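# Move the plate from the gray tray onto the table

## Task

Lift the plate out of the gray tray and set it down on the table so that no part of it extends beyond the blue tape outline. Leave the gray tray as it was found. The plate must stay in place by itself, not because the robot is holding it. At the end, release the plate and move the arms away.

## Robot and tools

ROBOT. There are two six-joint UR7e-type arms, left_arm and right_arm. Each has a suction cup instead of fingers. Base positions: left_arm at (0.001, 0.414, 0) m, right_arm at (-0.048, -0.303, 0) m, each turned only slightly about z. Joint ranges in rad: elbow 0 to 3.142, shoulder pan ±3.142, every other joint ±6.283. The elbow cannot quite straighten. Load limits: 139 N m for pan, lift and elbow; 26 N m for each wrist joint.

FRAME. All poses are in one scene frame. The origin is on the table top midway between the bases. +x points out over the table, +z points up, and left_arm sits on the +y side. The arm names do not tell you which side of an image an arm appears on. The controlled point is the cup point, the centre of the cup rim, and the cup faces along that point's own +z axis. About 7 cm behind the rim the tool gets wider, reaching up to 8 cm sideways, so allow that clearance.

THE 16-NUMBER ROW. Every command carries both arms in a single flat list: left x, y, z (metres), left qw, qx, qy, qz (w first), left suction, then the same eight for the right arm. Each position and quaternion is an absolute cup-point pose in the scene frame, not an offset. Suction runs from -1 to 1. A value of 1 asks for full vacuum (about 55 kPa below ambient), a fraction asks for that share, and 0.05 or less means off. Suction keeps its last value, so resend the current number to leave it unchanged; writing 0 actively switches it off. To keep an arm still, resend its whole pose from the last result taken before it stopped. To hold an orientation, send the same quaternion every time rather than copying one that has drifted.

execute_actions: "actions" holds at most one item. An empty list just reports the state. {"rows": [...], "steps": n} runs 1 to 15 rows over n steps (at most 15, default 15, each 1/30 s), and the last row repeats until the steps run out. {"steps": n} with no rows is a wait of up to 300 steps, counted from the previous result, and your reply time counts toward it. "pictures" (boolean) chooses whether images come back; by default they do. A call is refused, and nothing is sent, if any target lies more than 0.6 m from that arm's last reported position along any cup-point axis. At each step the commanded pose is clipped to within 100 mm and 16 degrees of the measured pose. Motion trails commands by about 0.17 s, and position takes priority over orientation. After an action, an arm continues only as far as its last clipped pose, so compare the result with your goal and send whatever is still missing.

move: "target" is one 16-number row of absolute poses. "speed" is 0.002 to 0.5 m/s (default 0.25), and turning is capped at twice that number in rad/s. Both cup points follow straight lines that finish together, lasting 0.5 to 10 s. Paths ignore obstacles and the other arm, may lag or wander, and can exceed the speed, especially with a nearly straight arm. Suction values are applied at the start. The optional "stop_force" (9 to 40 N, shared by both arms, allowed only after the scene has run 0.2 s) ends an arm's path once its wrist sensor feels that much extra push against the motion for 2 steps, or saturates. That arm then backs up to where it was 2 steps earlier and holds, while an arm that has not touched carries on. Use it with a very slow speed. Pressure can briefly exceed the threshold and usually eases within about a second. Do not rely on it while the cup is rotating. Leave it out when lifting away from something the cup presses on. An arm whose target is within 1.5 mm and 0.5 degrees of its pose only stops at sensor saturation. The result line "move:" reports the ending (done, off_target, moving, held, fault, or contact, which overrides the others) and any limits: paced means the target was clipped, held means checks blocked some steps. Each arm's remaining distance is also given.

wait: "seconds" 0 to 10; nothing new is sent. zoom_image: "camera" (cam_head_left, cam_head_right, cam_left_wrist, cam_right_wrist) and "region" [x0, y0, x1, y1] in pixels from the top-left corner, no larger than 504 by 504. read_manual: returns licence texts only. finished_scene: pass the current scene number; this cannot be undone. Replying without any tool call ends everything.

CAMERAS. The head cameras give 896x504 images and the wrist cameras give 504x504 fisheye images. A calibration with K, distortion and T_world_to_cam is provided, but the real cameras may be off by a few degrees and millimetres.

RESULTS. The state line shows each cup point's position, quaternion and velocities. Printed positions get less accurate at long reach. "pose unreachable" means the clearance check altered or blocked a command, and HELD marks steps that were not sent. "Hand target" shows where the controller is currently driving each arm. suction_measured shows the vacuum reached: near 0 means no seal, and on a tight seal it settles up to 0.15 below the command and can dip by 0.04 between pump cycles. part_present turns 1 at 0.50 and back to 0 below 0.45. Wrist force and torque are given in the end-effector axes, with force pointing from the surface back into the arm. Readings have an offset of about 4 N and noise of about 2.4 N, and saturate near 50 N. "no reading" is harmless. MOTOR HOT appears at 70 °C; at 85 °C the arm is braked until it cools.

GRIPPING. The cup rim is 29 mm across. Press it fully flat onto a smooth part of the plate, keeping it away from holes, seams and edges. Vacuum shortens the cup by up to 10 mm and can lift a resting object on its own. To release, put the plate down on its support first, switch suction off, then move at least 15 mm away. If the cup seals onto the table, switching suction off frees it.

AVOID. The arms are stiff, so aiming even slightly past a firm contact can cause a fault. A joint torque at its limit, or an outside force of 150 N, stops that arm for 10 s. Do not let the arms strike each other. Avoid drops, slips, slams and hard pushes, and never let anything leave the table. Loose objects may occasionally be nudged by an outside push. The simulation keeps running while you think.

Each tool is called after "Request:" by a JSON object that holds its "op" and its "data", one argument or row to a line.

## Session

Request:
{"op": "execute_actions", "data": {
  "actions": []
}}

Scene clock: 0.00 s of 4900.00 s.
left_arm: end_effector_position=(+0.4282, +0.4497, +0.2277) suction_measured=0.00 part_present=0 end_effector_quat_wxyz=(+0.000, -0.299, +0.954, +0.001) end_effector_velocity=(+0.001, -0.000, +0.001) end_effector_angular_velocity=(-0.001, -0.003, -0.001) | right_arm: end_effector_position=(+0.3803, -0.2891, +0.2268) suction_measured=0.00 part_present=0 end_effector_quat_wxyz=(-0.001, +0.243, +0.970, +0.000) end_effector_velocity=(-0.000, +0.000, -0.000) end_effector_angular_velocity=(+0.000, +0.001, -0.000)
Joint positions: left_arm=[-0.315 -1.724  2.042 -1.889 -1.569 -0.841] | right_arm=[-0.318 -1.723  2.043 -1.888 -1.571  0.206]
Joint velocities: left_arm=[-0.001 -0.    -0.001 -0.002 -0.     0.   ] | right_arm=[ 0.     0.001 -0.     0.    -0.     0.   ]
Wrist force (N, on the end effector, along its own x y z axes, offset not removed): no reading
Wrist torque (N m, same axes, about the end effector's origin, offset not removed): no reading
Hand target (left_arm): +0.428, +0.450, +0.228; +0.000, -0.299, +0.954, +0.001
Hand target (right_arm): +0.380, -0.289, +0.227; -0.001, +0.243, +0.970, +0.000
camera_calibration (this result's frames):
cam_left_wrist: T_world_to_cam=[[0.553037, -0.83309, -0.0105574, 0.149583], [-0.797095, -0.532745, 0.284294, 0.52905], [-0.242467, -0.14881, -0.958679, 0.489325], [0, 0, 0, 1]] pos_world=[0.457624, 0.479281, 0.320279]
cam_right_wrist: T_world_to_cam=[[-0.417964, -0.907765, 0.0356201, -0.101822], [-0.842892, 0.402124, 0.357531, 0.369498], [-0.338878, 0.119411, -0.933222, 0.478556], [0, 0, 0, 1]] pos_world=[0.431061, -0.29816, 0.318119]

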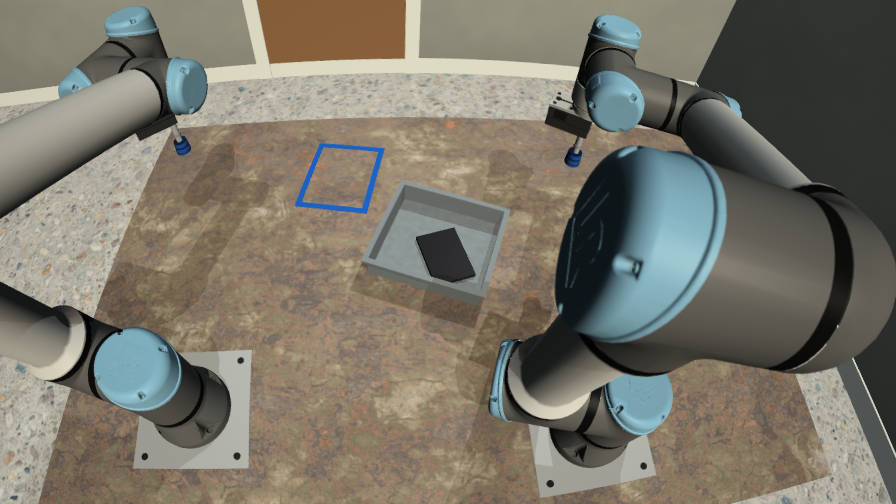

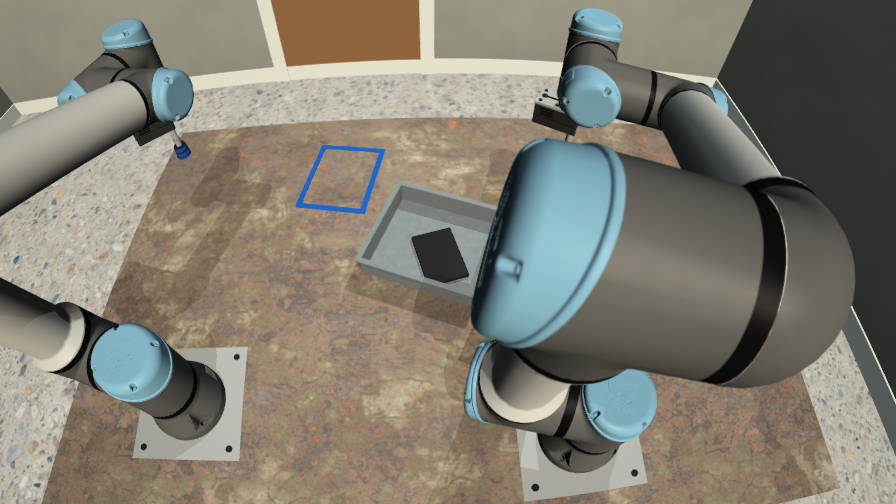

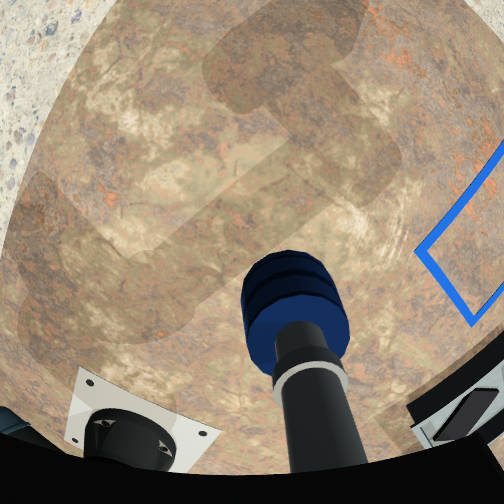

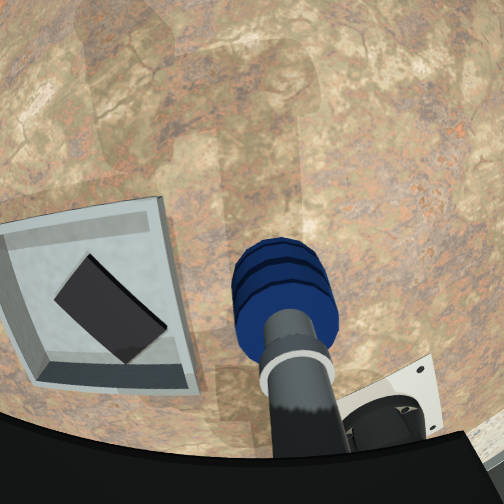

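Request:
{"op": "zoom_image", "data": {
  "camera": "cam_head_left",
  "region": [270, 130, 550, 310]
}}

Region (270, 130, 550, 310) of cam_head_left's 896x504 image, scaled by 1.800, with more detail than that image has; it fills the top 324 rows of this view, and the rest is white.

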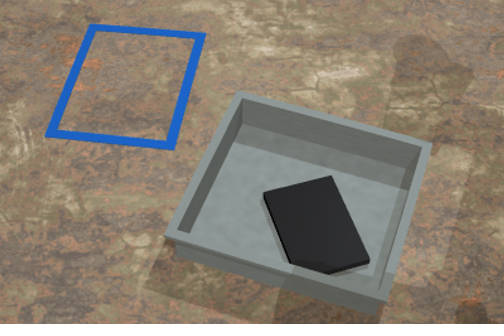

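Request:
{"op": "move", "data": {
  "target": [0.4282,0.4497,0.2277,0,-0.299,0.954,0.001,0,0.334,-0.068,0.10,0,0.243,0.970,0,0],
  "speed": 0.3
}}

Request:
{"op": "move", "data": {
  "target": [0.4282,0.4497,0.2277,0,-0.299,0.954,0.001,0,0.334,-0.068,0.03,0,0.243,0.970,0,0],
  "speed": 0.12
}}

Scene clock: 30.90 s of 4900.00 s.
left_arm: end_effector_position=(+0.4282, +0.4497, +0.2277) suction_measured=0.00 part_present=0 end_effector_quat_wxyz=(+0.000, -0.299, +0.954, +0.001) end_effector_velocity=(-0.000, -0.000, -0.000) end_effector_angular_velocity=(+0.000, +0.000, -0.001) | right_arm: end_effector_position=(+0.3341, -0.0685, +0.1002) suction_measured=0.00 part_present=0 end_effector_quat_wxyz=(+0.000, +0.243, +0.970, -0.001) end_effector_velocity=(+0.000, +0.002, -0.001) end_effector_angular_velocity=(-0.001, -0.000, +0.001)
Joint positions: left_arm=[-0.315 -1.723  2.041 -1.888 -1.569 -0.842] | right_arm=[ 0.216 -1.502  2.206 -2.275 -1.572  0.74 ]
Joint velocities: left_arm=[-0.001 -0.     0.001 -0.001  0.     0.001] | right_arm=[ 0.004  0.004 -0.002 -0.003 -0.001  0.003]
Wrist force (N, on the end effector, along its own x y z axes, offset not removed): left_arm=[-1.1 -1.2 -1.4] | right_arm=[-1.3 0.5 -1.9]
Wrist torque (N m, same axes, about the end effector's origin, offset not removed): left_arm=[-0.08 0.14 0.06] | right_arm=[0.09 0.18 -0.07]
Hand target (left_arm): +0.428, +0.450, +0.228; +0.000, -0.299, +0.954, +0.001
Hand target (right_arm): +0.334, -0.068, +0.100; +0.000, +0.243, +0.970, -0.001
Off the commanded pose (left_arm): 0.000 m, 0 deg.
Off the commanded pose (right_arm): 0.001 m, 0 deg.
After step 90, 26.40 s passed at rest.
move: done
camera_calibration (this result's frames):
cam_left_wrist: T_world_to_cam=[[0.553907, -0.8325, -0.0114007, 0.149173], [-0.79621, -0.533665, 0.285044, 0.528893], [-0.243383, -0.148811, -0.958447, 0.489665], [0, 0, 0, 1]] pos_world=[0.457658, 0.479306, 0.32026]
cam_right_wrist: T_world_to_cam=[[-0.417852, -0.907774, 0.0366915, 0.0834431], [-0.843731, 0.402717, 0.354875, 0.287764], [-0.336923, 0.117328, -0.934193, 0.31768], [0, 0, 0, 1]] pos_world=[0.384696, -0.0774129, 0.191592]

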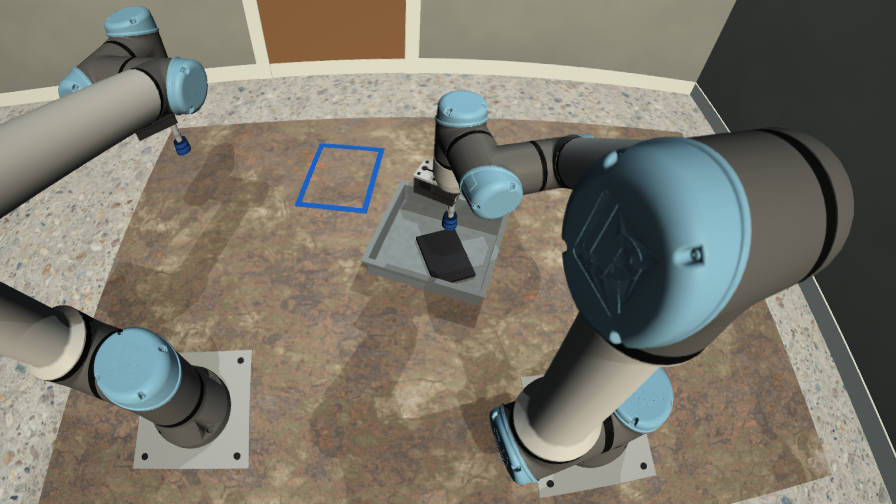

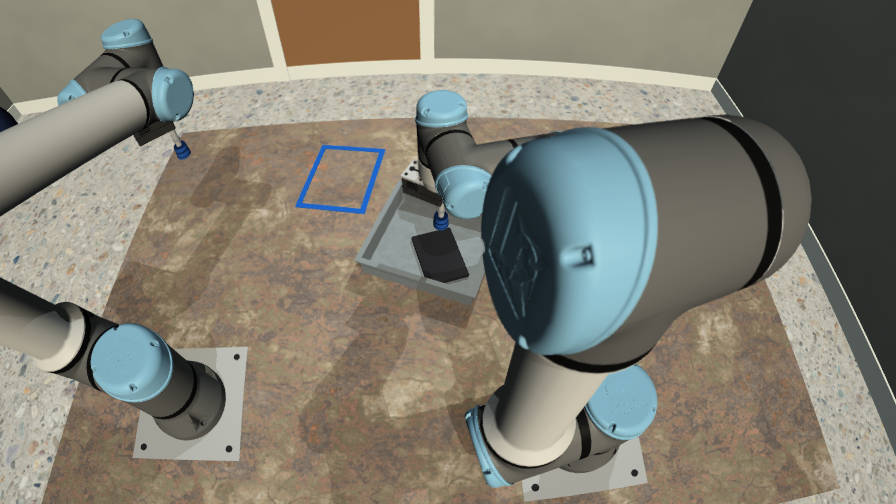

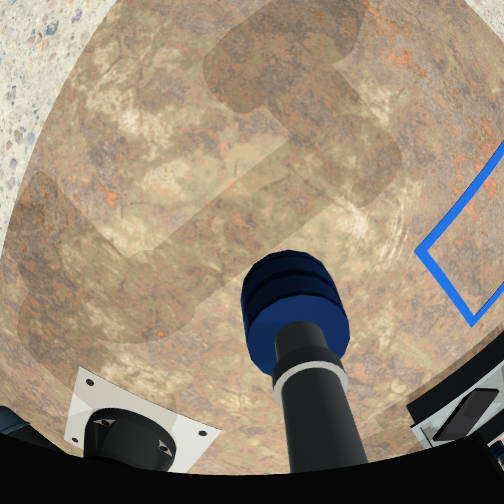

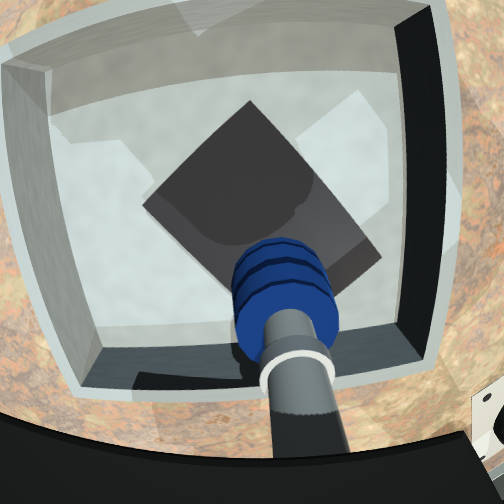

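Scene clock: 31.97 s of 4900.00 s.
left_arm: end_effector_position=(+0.4282, +0.4497, +0.2277) suction_measured=0.00 part_present=0 end_effector_quat_wxyz=(+0.000, -0.299, +0.954, +0.001) end_effector_velocity=(-0.000, +0.000, +0.000) end_effector_angular_velocity=(+0.001, +0.000, +0.000) | right_arm: end_effector_position=(+0.3339, -0.0680, +0.0303) suction_measured=0.00 part_present=0 end_effector_quat_wxyz=(-0.000, +0.243, +0.970, -0.000) end_effector_velocity=(+0.000, +0.000, -0.002) end_effector_angular_velocity=(-0.000, -0.000, +0.000)
Joint positions: left_arm=[-0.315 -1.723  2.041 -1.888 -1.569 -0.842] | right_arm=[ 0.217 -1.348  2.279 -2.502 -1.571  0.74 ]
Joint velocities: left_arm=[-0.    -0.    -0.001  0.001  0.001 -0.001] | right_arm=[ 0.     0.005  0.001 -0.006 -0.    -0.   ]
Wrist force (N, on the end effector, along its own x y z axes, offset not removed): left_arm=[-1.2 -0.7 -2.6] | right_arm=[0.1 3.0 -4.1]
Wrist torque (N m, same axes, about the end effector's origin, offset not removed): left_arm=[0.03 0.10 0.09] | right_arm=[0.44 0.07 0.01]
Hand target (left_arm): +0.428, +0.450, +0.228; -0.000, -0.299, +0.954, +0.001
Hand target (right_arm): +0.334, -0.068, +0.030; -0.000, +0.243, +0.970, -0.000
Off the commanded pose (left_arm): 0.000 m, 0 deg.
Off the commanded pose (right_arm): 0.000 m, 0 deg.
move: done
camera_calibration (this result's frames):
cam_left_wrist: T_world_to_cam=[[0.553912, -0.832497, -0.0114015, 0.149172], [-0.796207, -0.53367, 0.285045, 0.528894], [-0.243384, -0.148812, -0.958446, 0.489665], [0, 0, 0, 1]] pos_world=[0.457658, 0.479307, 0.32026]
cam_right_wrist: T_world_to_cam=[[-0.417899, -0.907798, 0.0355289, 0.0864331], [-0.843764, 0.402325, 0.355243, 0.312158], [-0.336784, 0.118478, -0.934098, 0.252232], [0, 0, 0, 1]] pos_world=[0.384456, -0.0770092, 0.121646]

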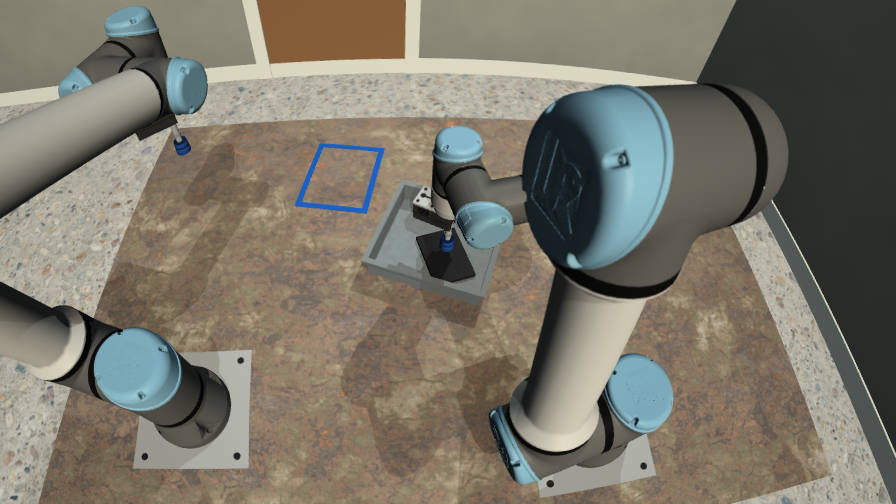

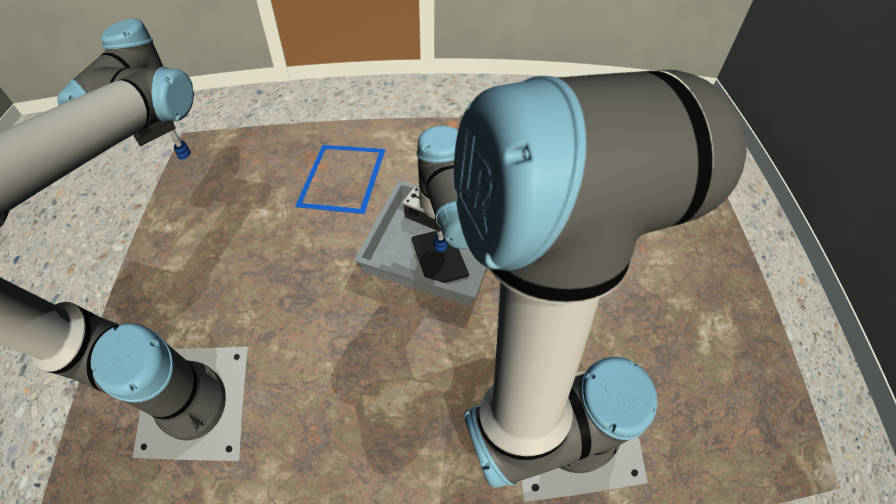

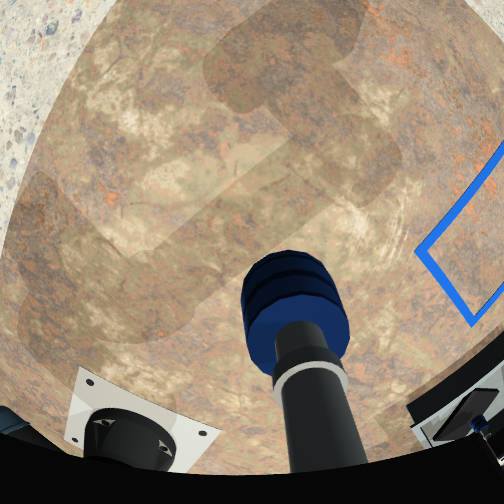

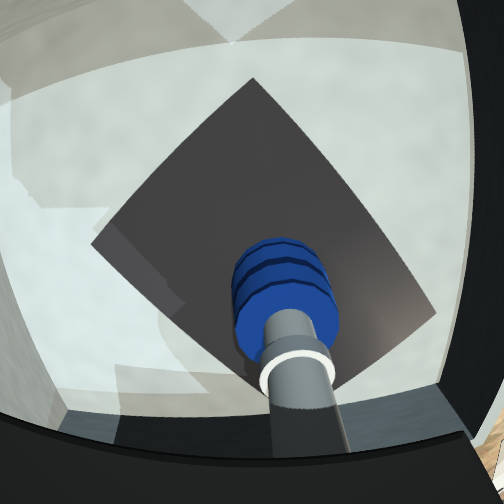

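Request:
{"op": "move", "data": {
  "target": [0.4282,0.4497,0.2277,0,-0.299,0.954,0.001,0,0.333,-0.065,0.006,0,0.243,0.970,0,1],
  "speed": 0.015,
  "stop_force": 10
}}

Scene clock: 39.73 s of 4900.00 s.
left_arm: end_effector_position=(+0.4282, +0.4497, +0.2277) suction_measured=0.00 part_present=0 end_effector_quat_wxyz=(-0.000, -0.299, +0.954, +0.001) end_effector_velocity=(-0.000, +0.001, -0.000) end_effector_angular_velocity=(+0.003, -0.000, +0.000) | right_arm: end_effector_position=(+0.3330, -0.0650, +0.0062) suction_measured=0.88 part_present=1 end_effector_quat_wxyz=(-0.000, +0.243, +0.970, -0.000) end_effector_velocity=(+0.001, +0.001, -0.001) end_effector_angular_velocity=(+0.000, -0.002, -0.000)
Joint positions: left_arm=[-0.315 -1.723  2.041 -1.888 -1.569 -0.842] | right_arm=[ 0.224 -1.285  2.294 -2.58  -1.571  0.748]
Joint velocities: left_arm=[-0.     0.     0.001 -0.001  0.003 -0.   ] | right_arm=[ 0.001  0.005 -0.    -0.007 -0.     0.001]
Wrist force (N, on the end effector, along its own x y z axes, offset not removed): left_arm=[-0.1 -2.6 -0.6] | right_arm=[-2.6 0.8 -1.0]
Wrist torque (N m, same axes, about the end effector's origin, offset not removed): left_arm=[-0.28 -0.09 0.07] | right_arm=[0.23 0.22 -0.11]
Hand target (left_arm): +0.428, +0.450, +0.228; -0.000, -0.299, +0.954, +0.001
Hand target (right_arm): +0.333, -0.065, +0.006; +0.000, +0.243, +0.970, -0.000
Off the commanded pose (left_arm): 0.000 m, 0 deg.
Off the commanded pose (right_arm): 0.000 m, 0 deg.
After step 90, 2.90 s passed at rest.
move: done
camera_calibration (this result's frames):
cam_left_wrist: T_world_to_cam=[[0.553912, -0.832497, -0.0113954, 0.149169], [-0.796207, -0.533667, 0.285051, 0.52889], [-0.243385, -0.14882, -0.958445, 0.489669], [0, 0, 0, 1]] pos_world=[0.457658, 0.479306, 0.32026]
cam_right_wrist: T_world_to_cam=[[-0.417897, -0.9078, 0.0355084, 0.0896247], [-0.843776, 0.402318, 0.355222, 0.318719], [-0.336756, 0.118485, -0.934107, 0.229092], [0, 0, 0, 1]] pos_world=[0.383529, -0.074009, 0.0975986]

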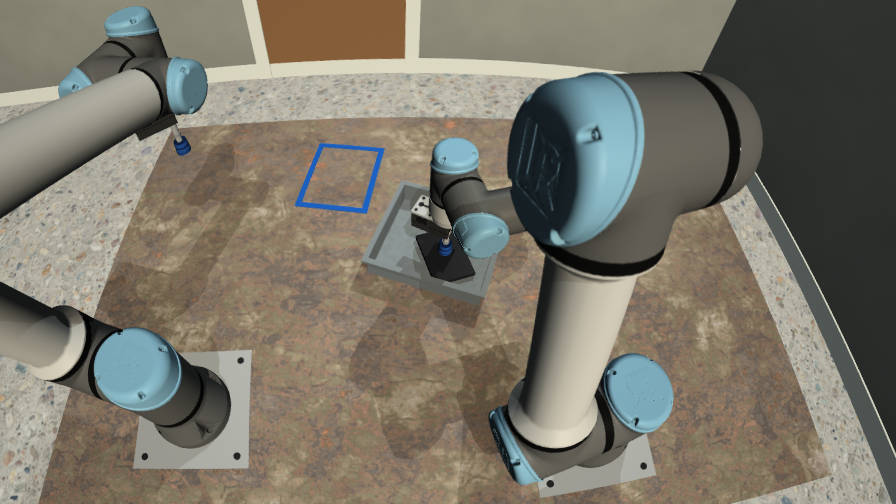

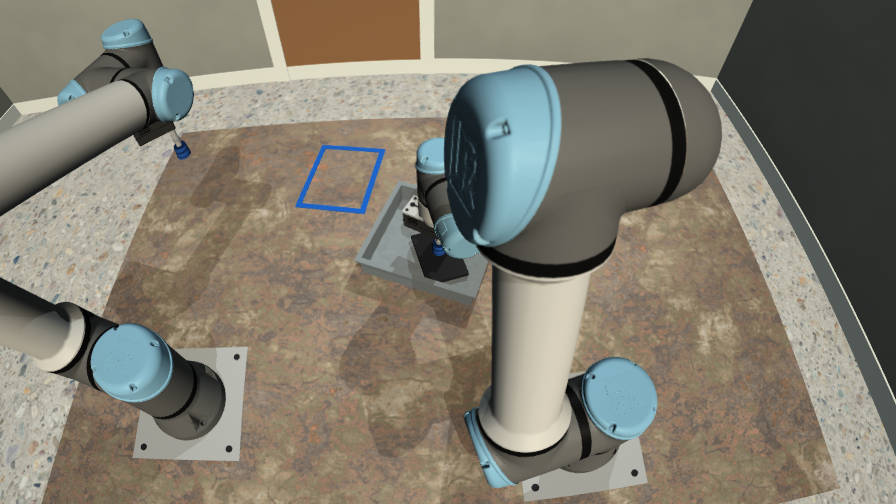

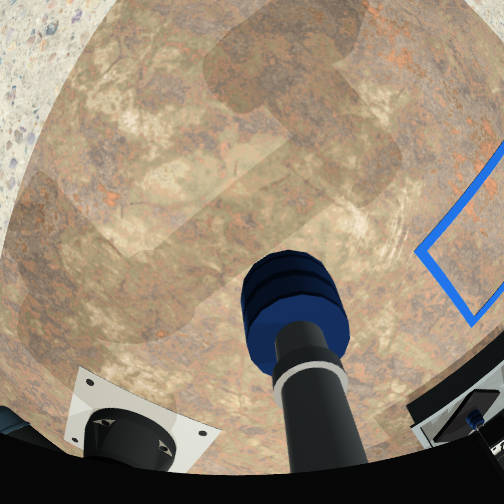

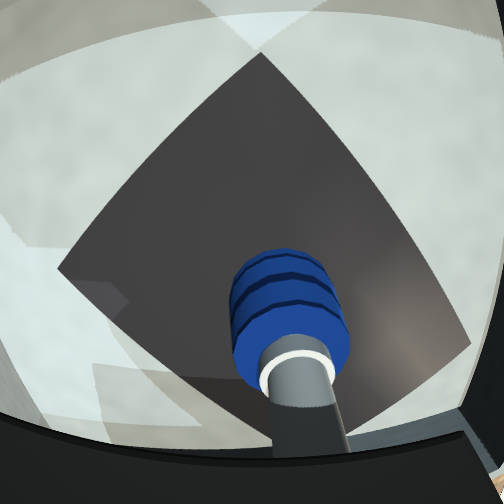

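Request:
{"op": "move", "data": {
  "target": [0.4282,0.4497,0.2277,0,-0.299,0.954,0.001,0,0.35,-0.055,0.10,0,0.243,0.970,0,1],
  "speed": 0.12
}}

Request:
{"op": "move", "data": {
  "target": [0.4282,0.4497,0.2277,0,-0.299,0.954,0.001,0,0.581,0.166,0.09,0,0.440,0.898,0,1],
  "speed": 0.22
}}

Request:
{"op": "move", "data": {
  "target": [0.4282,0.4497,0.2277,0,-0.299,0.954,0.001,0,0.581,0.166,0.012,0,0.440,0.898,0,1],
  "speed": 0.1
}}

Scene clock: 50.57 s of 4900.00 s.
left_arm: end_effector_position=(+0.4282, +0.4497, +0.2277) suction_measured=0.00 part_present=0 end_effector_quat_wxyz=(-0.000, -0.299, +0.954, +0.001) end_effector_velocity=(+0.000, -0.000, +0.001) end_effector_angular_velocity=(-0.002, -0.002, +0.001) | right_arm: end_effector_position=(+0.3501, -0.0550, +0.0997) suction_measured=0.99 part_present=1 end_effector_quat_wxyz=(+0.000, +0.243, +0.970, +0.000) end_effector_velocity=(+0.001, +0.000, +0.002) end_effector_angular_velocity=(-0.000, -0.000, -0.001)
Joint positions: left_arm=[-0.315 -1.723  2.041 -1.888 -1.569 -0.842] | right_arm=[ 0.236 -1.454  2.154 -2.271 -1.571  0.76 ]
Joint velocities: left_arm=[ 0.    -0.001  0.    -0.002 -0.001 -0.001] | right_arm=[ 0.    -0.003 -0.004  0.007 -0.     0.001]
Wrist force (N, on the end effector, along its own x y z axes, offset not removed): left_arm=[0.5 -2.1 -2.0] | right_arm=[0.3 -3.4 0.7]
Wrist torque (N m, same axes, about the end effector's origin, offset not removed): left_arm=[-0.11 -0.14 0.05] | right_arm=[-0.34 -0.11 -0.05]
Hand target (left_arm): +0.428, +0.450, +0.228; -0.000, -0.299, +0.954, +0.001
Hand target (right_arm): +0.350, -0.055, +0.100; +0.000, +0.243, +0.970, -0.000
Off the commanded pose (left_arm): 0.000 m, 0 deg.
Off the commanded pose (right_arm): 0.000 m, 0 deg.
move: done
camera_calibration (this result's frames):
cam_left_wrist: T_world_to_cam=[[0.553912, -0.832497, -0.0113955, 0.149169], [-0.796207, -0.533667, 0.285051, 0.52889], [-0.243386, -0.14882, -0.958445, 0.489669], [0, 0, 0, 1]] pos_world=[0.457658, 0.479306, 0.32026]
cam_right_wrist: T_world_to_cam=[[-0.4179, -0.907801, 0.0354501, 0.102518], [-0.843807, 0.40231, 0.355157, 0.295902], [-0.336673, 0.118507, -0.934134, 0.320953], [0, 0, 0, 1]] pos_world=[0.400583, -0.0640133, 0.191088]

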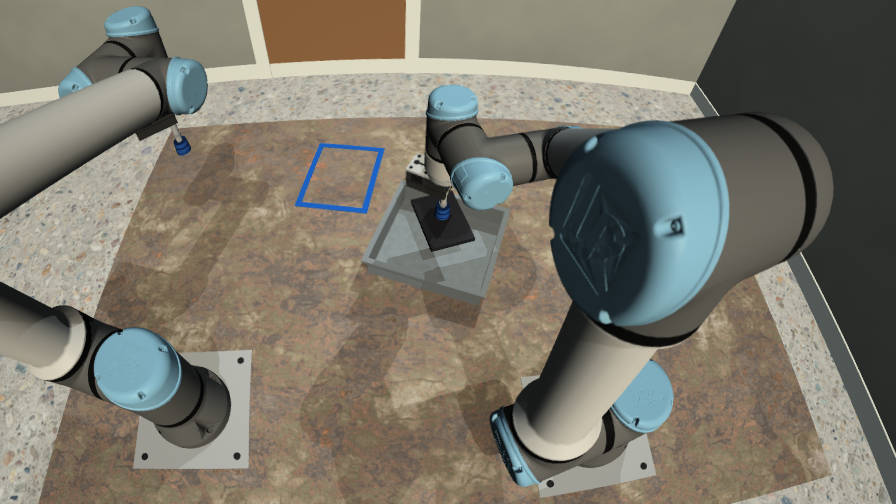

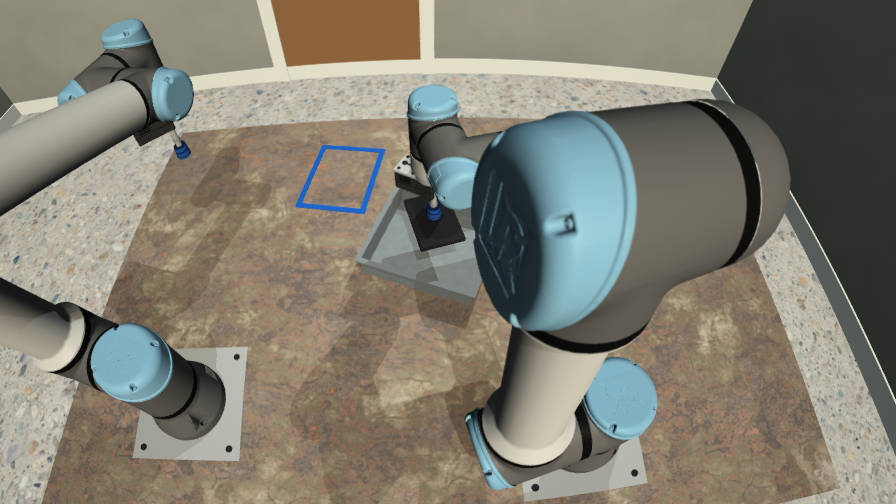

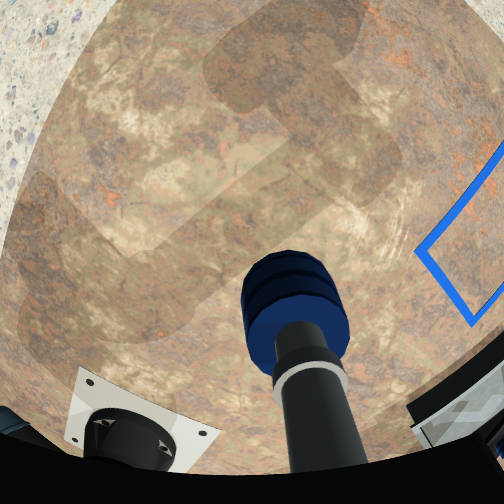

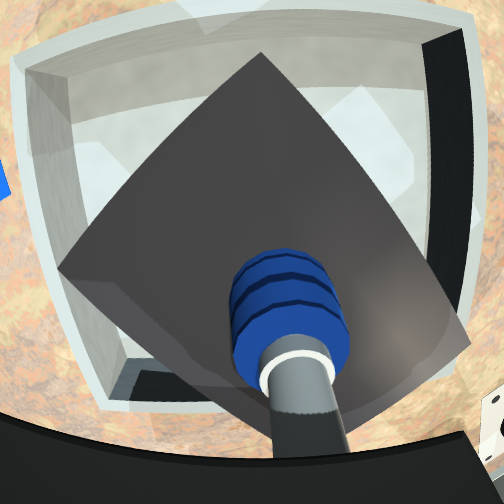

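Scene clock: 52.63 s of 4900.00 s.
left_arm: end_effector_position=(+0.4282, +0.4497, +0.2277) suction_measured=0.00 part_present=0 end_effector_quat_wxyz=(-0.000, -0.299, +0.954, +0.001) end_effector_velocity=(+0.000, -0.001, +0.001) end_effector_angular_velocity=(-0.002, -0.001, +0.000) | right_arm: end_effector_position=(+0.5814, +0.1654, +0.0900) suction_measured=0.99 part_present=1 end_effector_quat_wxyz=(+0.000, +0.440, +0.898, -0.000) end_effector_velocity=(+0.002, +0.001, +0.000) end_effector_angular_velocity=(-0.001, +0.001, -0.001)
Joint positions: left_arm=[-0.315 -1.723  2.041 -1.888 -1.569 -0.842] | right_arm=[ 0.436 -0.77   1.124 -1.925 -1.571  1.38 ]
Joint velocities: left_arm=[-0.001 -0.    -0.001 -0.    -0.002 -0.001] | right_arm=[ 0.001  0.006 -0.012  0.007 -0.     0.002]
Wrist force (N, on the end effector, along its own x y z axes, offset not removed): left_arm=[0.7 -1.2 -0.5] | right_arm=[-0.1 2.0 -3.3]
Wrist torque (N m, same axes, about the end effector's origin, offset not removed): left_arm=[-0.09 -0.15 0.05] | right_arm=[0.15 0.02 0.07]
Hand target (left_arm): +0.428, +0.450, +0.228; -0.000, -0.299, +0.954, +0.001
Hand target (right_arm): +0.582, +0.166, +0.090; +0.000, +0.440, +0.898, -0.000
Off the commanded pose (left_arm): 0.000 m, 0 deg.
Off the commanded pose (right_arm): 0.001 m, 0 deg.
move: done
camera_calibration (this result's frames):
cam_left_wrist: T_world_to_cam=[[0.553911, -0.832498, -0.0113955, 0.149169], [-0.796207, -0.533667, 0.285051, 0.52889], [-0.243386, -0.14882, -0.958445, 0.489669], [0, 0, 0, 1]] pos_world=[0.457658, 0.479306, 0.32026]
cam_right_wrist: T_world_to_cam=[[-0.751828, -0.658406, 0.0354522, 0.552554], [-0.606442, 0.711594, 0.35477, 0.216732], [-0.25881, 0.245226, -0.934281, 0.297463], [0, 0, 0, 1]] pos_world=[0.623848, 0.136633, 0.181435]

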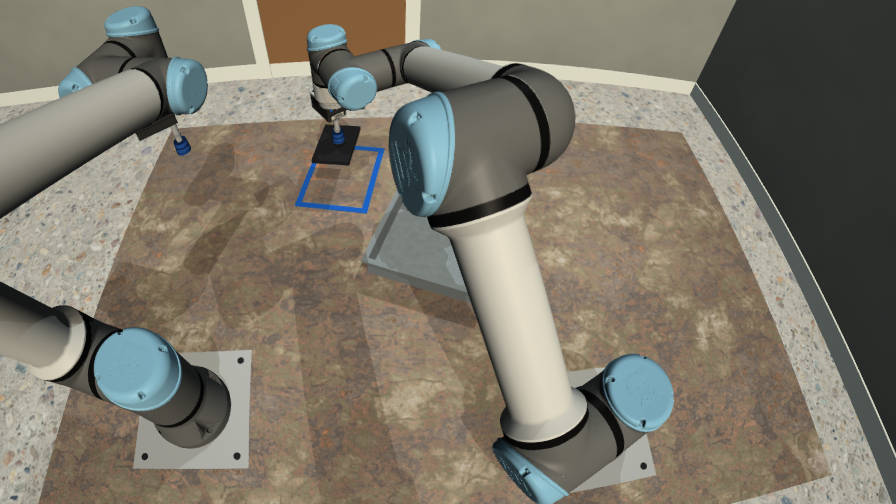

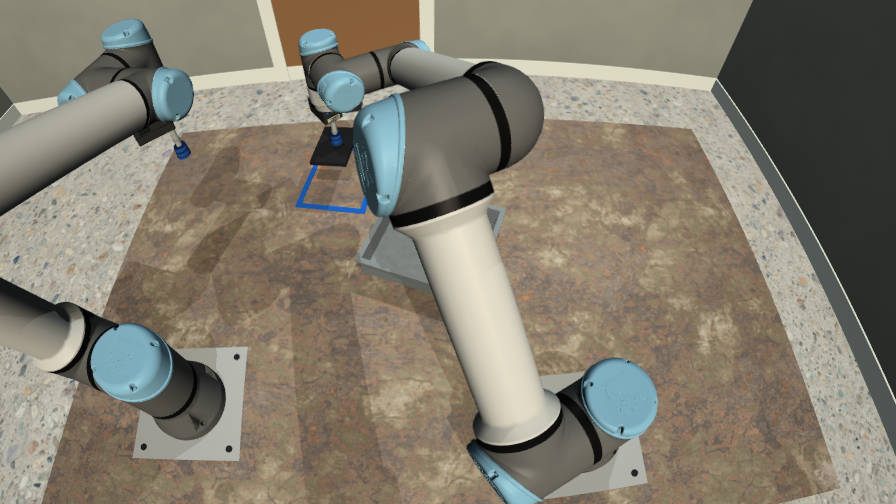

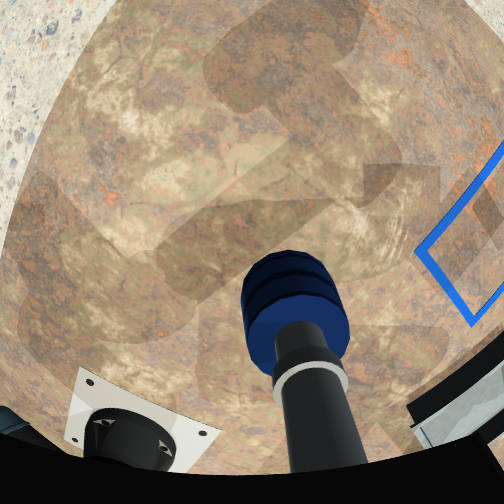

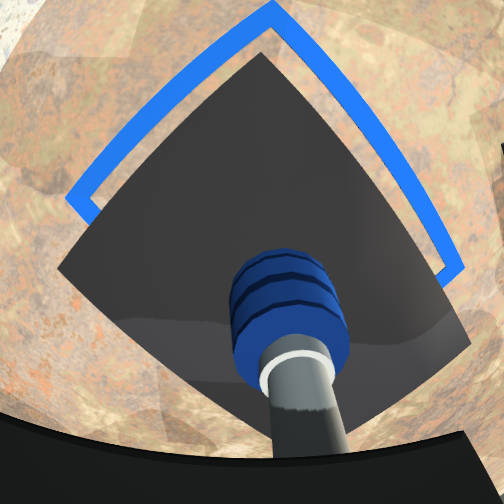

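Scene clock: 53.87 s of 4900.00 s.
left_arm: end_effector_position=(+0.4282, +0.4497, +0.2277) suction_measured=0.00 part_present=0 end_effector_quat_wxyz=(-0.000, -0.299, +0.954, +0.001) end_effector_velocity=(+0.000, +0.000, +0.000) end_effector_angular_velocity=(+0.000, -0.001, -0.002) | right_arm: end_effector_position=(+0.5810, +0.1660, +0.0122) suction_measured=1.00 part_present=1 end_effector_quat_wxyz=(+0.000, +0.440, +0.898, -0.000) end_effector_velocity=(+0.000, +0.000, -0.001) end_effector_angular_velocity=(+0.000, -0.001, -0.001)
Joint positions: left_arm=[-0.315 -1.723  2.041 -1.888 -1.569 -0.842] | right_arm=[ 0.437 -0.687  1.186 -2.07  -1.571  1.381]
Joint velocities: left_arm=[-0.    -0.    -0.001  0.001  0.     0.002] | right_arm=[ 0.     0.002 -0.    -0.003  0.     0.001]
Wrist force (N, on the end effector, along its own x y z axes, offset not removed): left_arm=[-1.1 -1.1 -2.6] | right_arm=[-2.1 1.2 -1.5]
Wrist torque (N m, same axes, about the end effector's origin, offset not removed): left_arm=[-0.02 0.09 0.01] | right_arm=[0.18 0.29 0.04]
Hand target (left_arm): +0.428, +0.450, +0.228; -0.000, -0.299, +0.954, +0.001
Hand target (right_arm): +0.581, +0.166, +0.012; +0.000, +0.440, +0.898, -0.000
Off the commanded pose (left_arm): 0.000 m, 0 deg.
Off the commanded pose (right_arm): 0.000 m, 0 deg.
move: done
camera_calibration (this result's frames):
cam_left_wrist: T_world_to_cam=[[0.553912, -0.832498, -0.0113955, 0.149169], [-0.796207, -0.533667, 0.285051, 0.52889], [-0.243385, -0.14882, -0.958445, 0.489669], [0, 0, 0, 1]] pos_world=[0.457658, 0.479306, 0.32026]
cam_right_wrist: T_world_to_cam=[[-0.751919, -0.658299, 0.0354934, 0.555378], [-0.60621, 0.711574, 0.355206, 0.24353], [-0.259088, 0.24557, -0.934114, 0.224618], [0, 0, 0, 1]] pos_world=[0.623426, 0.137156, 0.103603]

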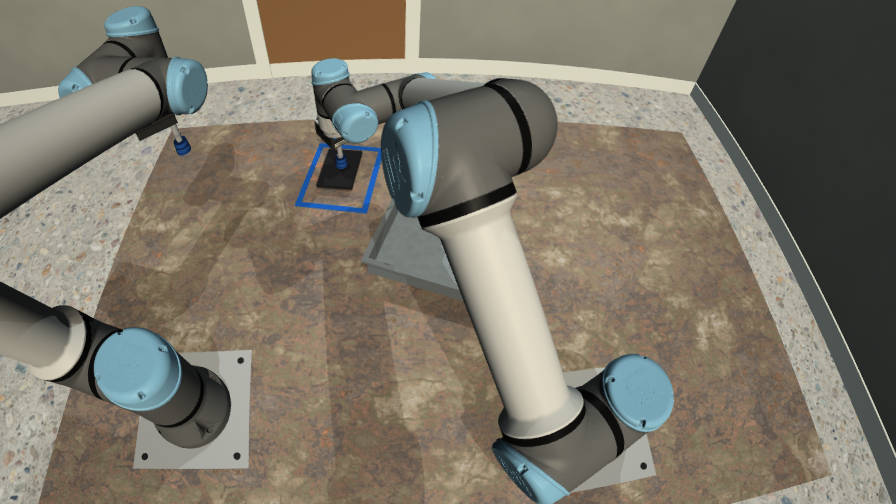

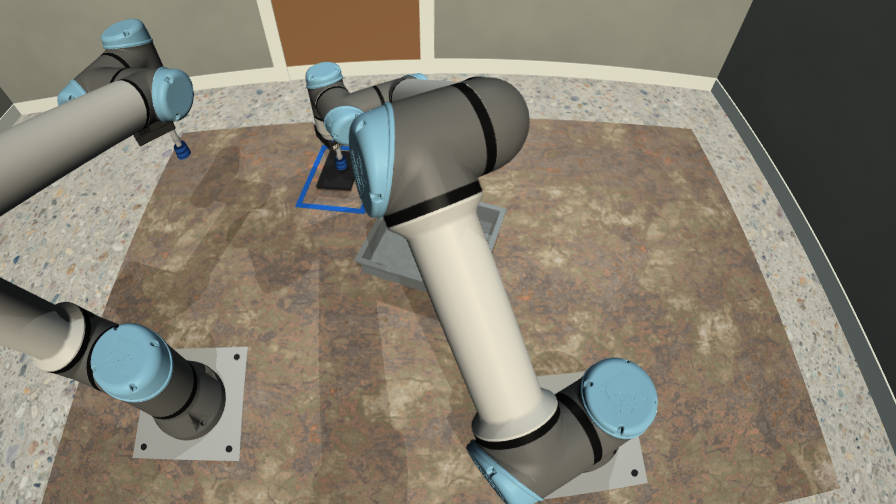

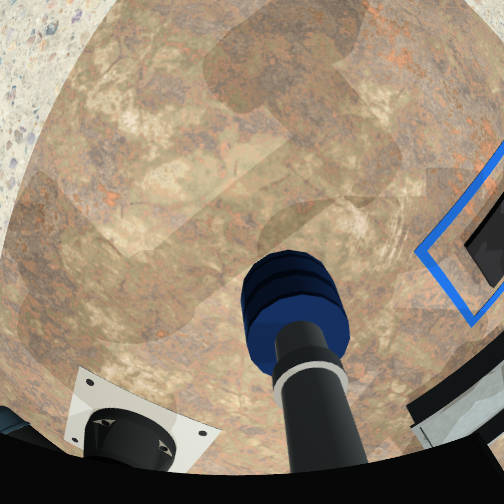

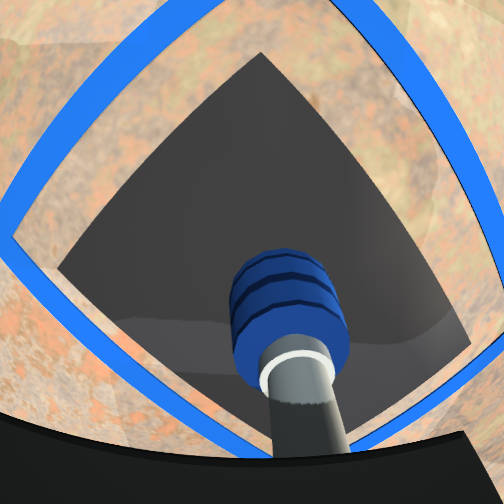

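Inside the outline. Lowering.

Request:
{"op": "move", "data": {
  "target": [0.4282,0.4497,0.2277,0,-0.299,0.954,0.001,0,0.581,0.166,-0.012,0,0.440,0.898,0,1],
  "speed": 0.005,
  "stop_force": 9
}}

Scene clock: 60.70 s of 4900.00 s.
left_arm: end_effector_position=(+0.4282, +0.4497, +0.2277) suction_measured=0.00 part_present=0 end_effector_quat_wxyz=(-0.000, -0.299, +0.954, +0.001) end_effector_velocity=(+0.000, -0.000, +0.000) end_effector_angular_velocity=(+0.000, -0.001, -0.002) | right_arm: end_effector_position=(+0.5810, +0.1660, -0.0006) suction_measured=0.98 part_present=1 end_effector_quat_wxyz=(+0.000, +0.440, +0.898, +0.000) end_effector_velocity=(-0.001, -0.000, +0.000) end_effector_angular_velocity=(-0.002, +0.004, -0.000)
Joint positions: left_arm=[-0.315 -1.723  2.041 -1.888 -1.569 -0.842] | right_arm=[ 0.437 -0.671  1.192 -2.092 -1.571  1.381]
Joint velocities: left_arm=[-0.     0.    -0.001 -0.     0.     0.002] | right_arm=[ 0.    -0.001  0.001  0.005  0.     0.001]
Wrist force (N, on the end effector, along its own x y z axes, offset not removed): left_arm=[-0.4 -2.0 -2.2] | right_arm=[-0.7 -3.5 -20.7]
Wrist torque (N m, same axes, about the end effector's origin, offset not removed): left_arm=[-0.11 -0.03 0.03] | right_arm=[0.17 0.06 -0.04]
Hand target (left_arm): +0.428, +0.450, +0.228; -0.000, -0.299, +0.954, +0.001
Hand target (right_arm): +0.581, +0.166, -0.000; +0.000, +0.440, +0.898, +0.000
Off the commanded pose (left_arm): 0.000 m, 0 deg.
Off the commanded pose (right_arm): 0.011 m, 0 deg.
move: contact (right_arm)
camera_calibration (this result's frames):
cam_left_wrist: T_world_to_cam=[[0.553911, -0.832498, -0.0113955, 0.149169], [-0.796207, -0.533667, 0.285051, 0.52889], [-0.243386, -0.14882, -0.958445, 0.489669], [0, 0, 0, 1]] pos_world=[0.457658, 0.479306, 0.32026]
cam_right_wrist: T_world_to_cam=[[-0.751916, -0.658303, 0.0354752, 0.555852], [-0.606219, 0.711567, 0.355204, 0.248085], [-0.259075, 0.245578, -0.934115, 0.212639], [0, 0, 0, 1]] pos_world=[0.623438, 0.13717, 0.0907898]

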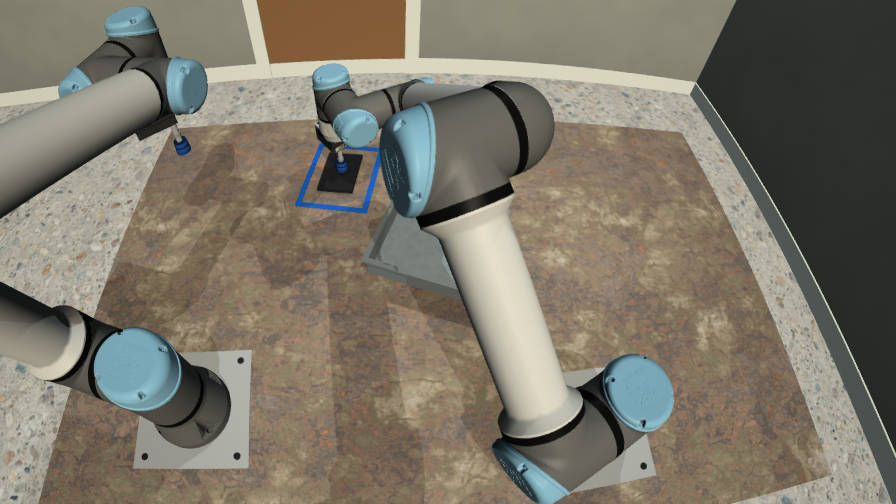

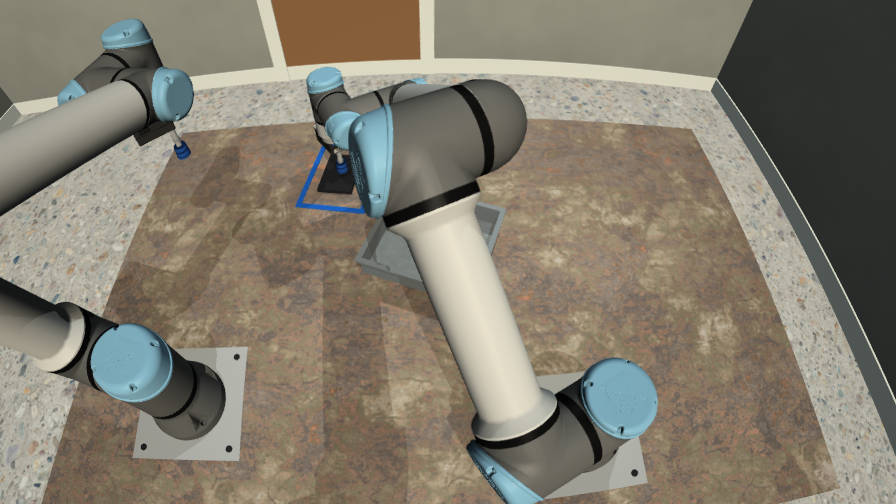

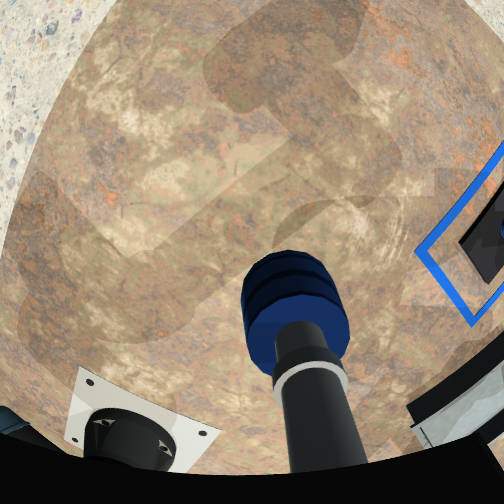

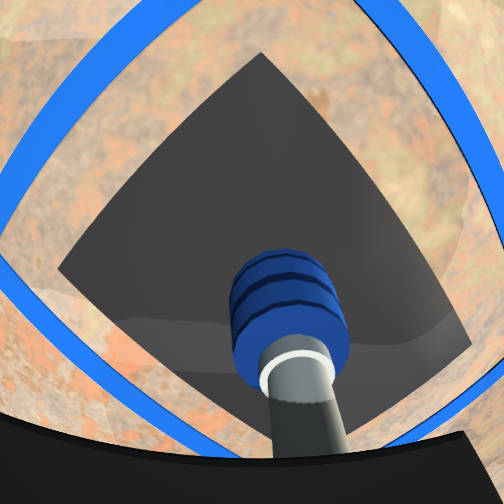

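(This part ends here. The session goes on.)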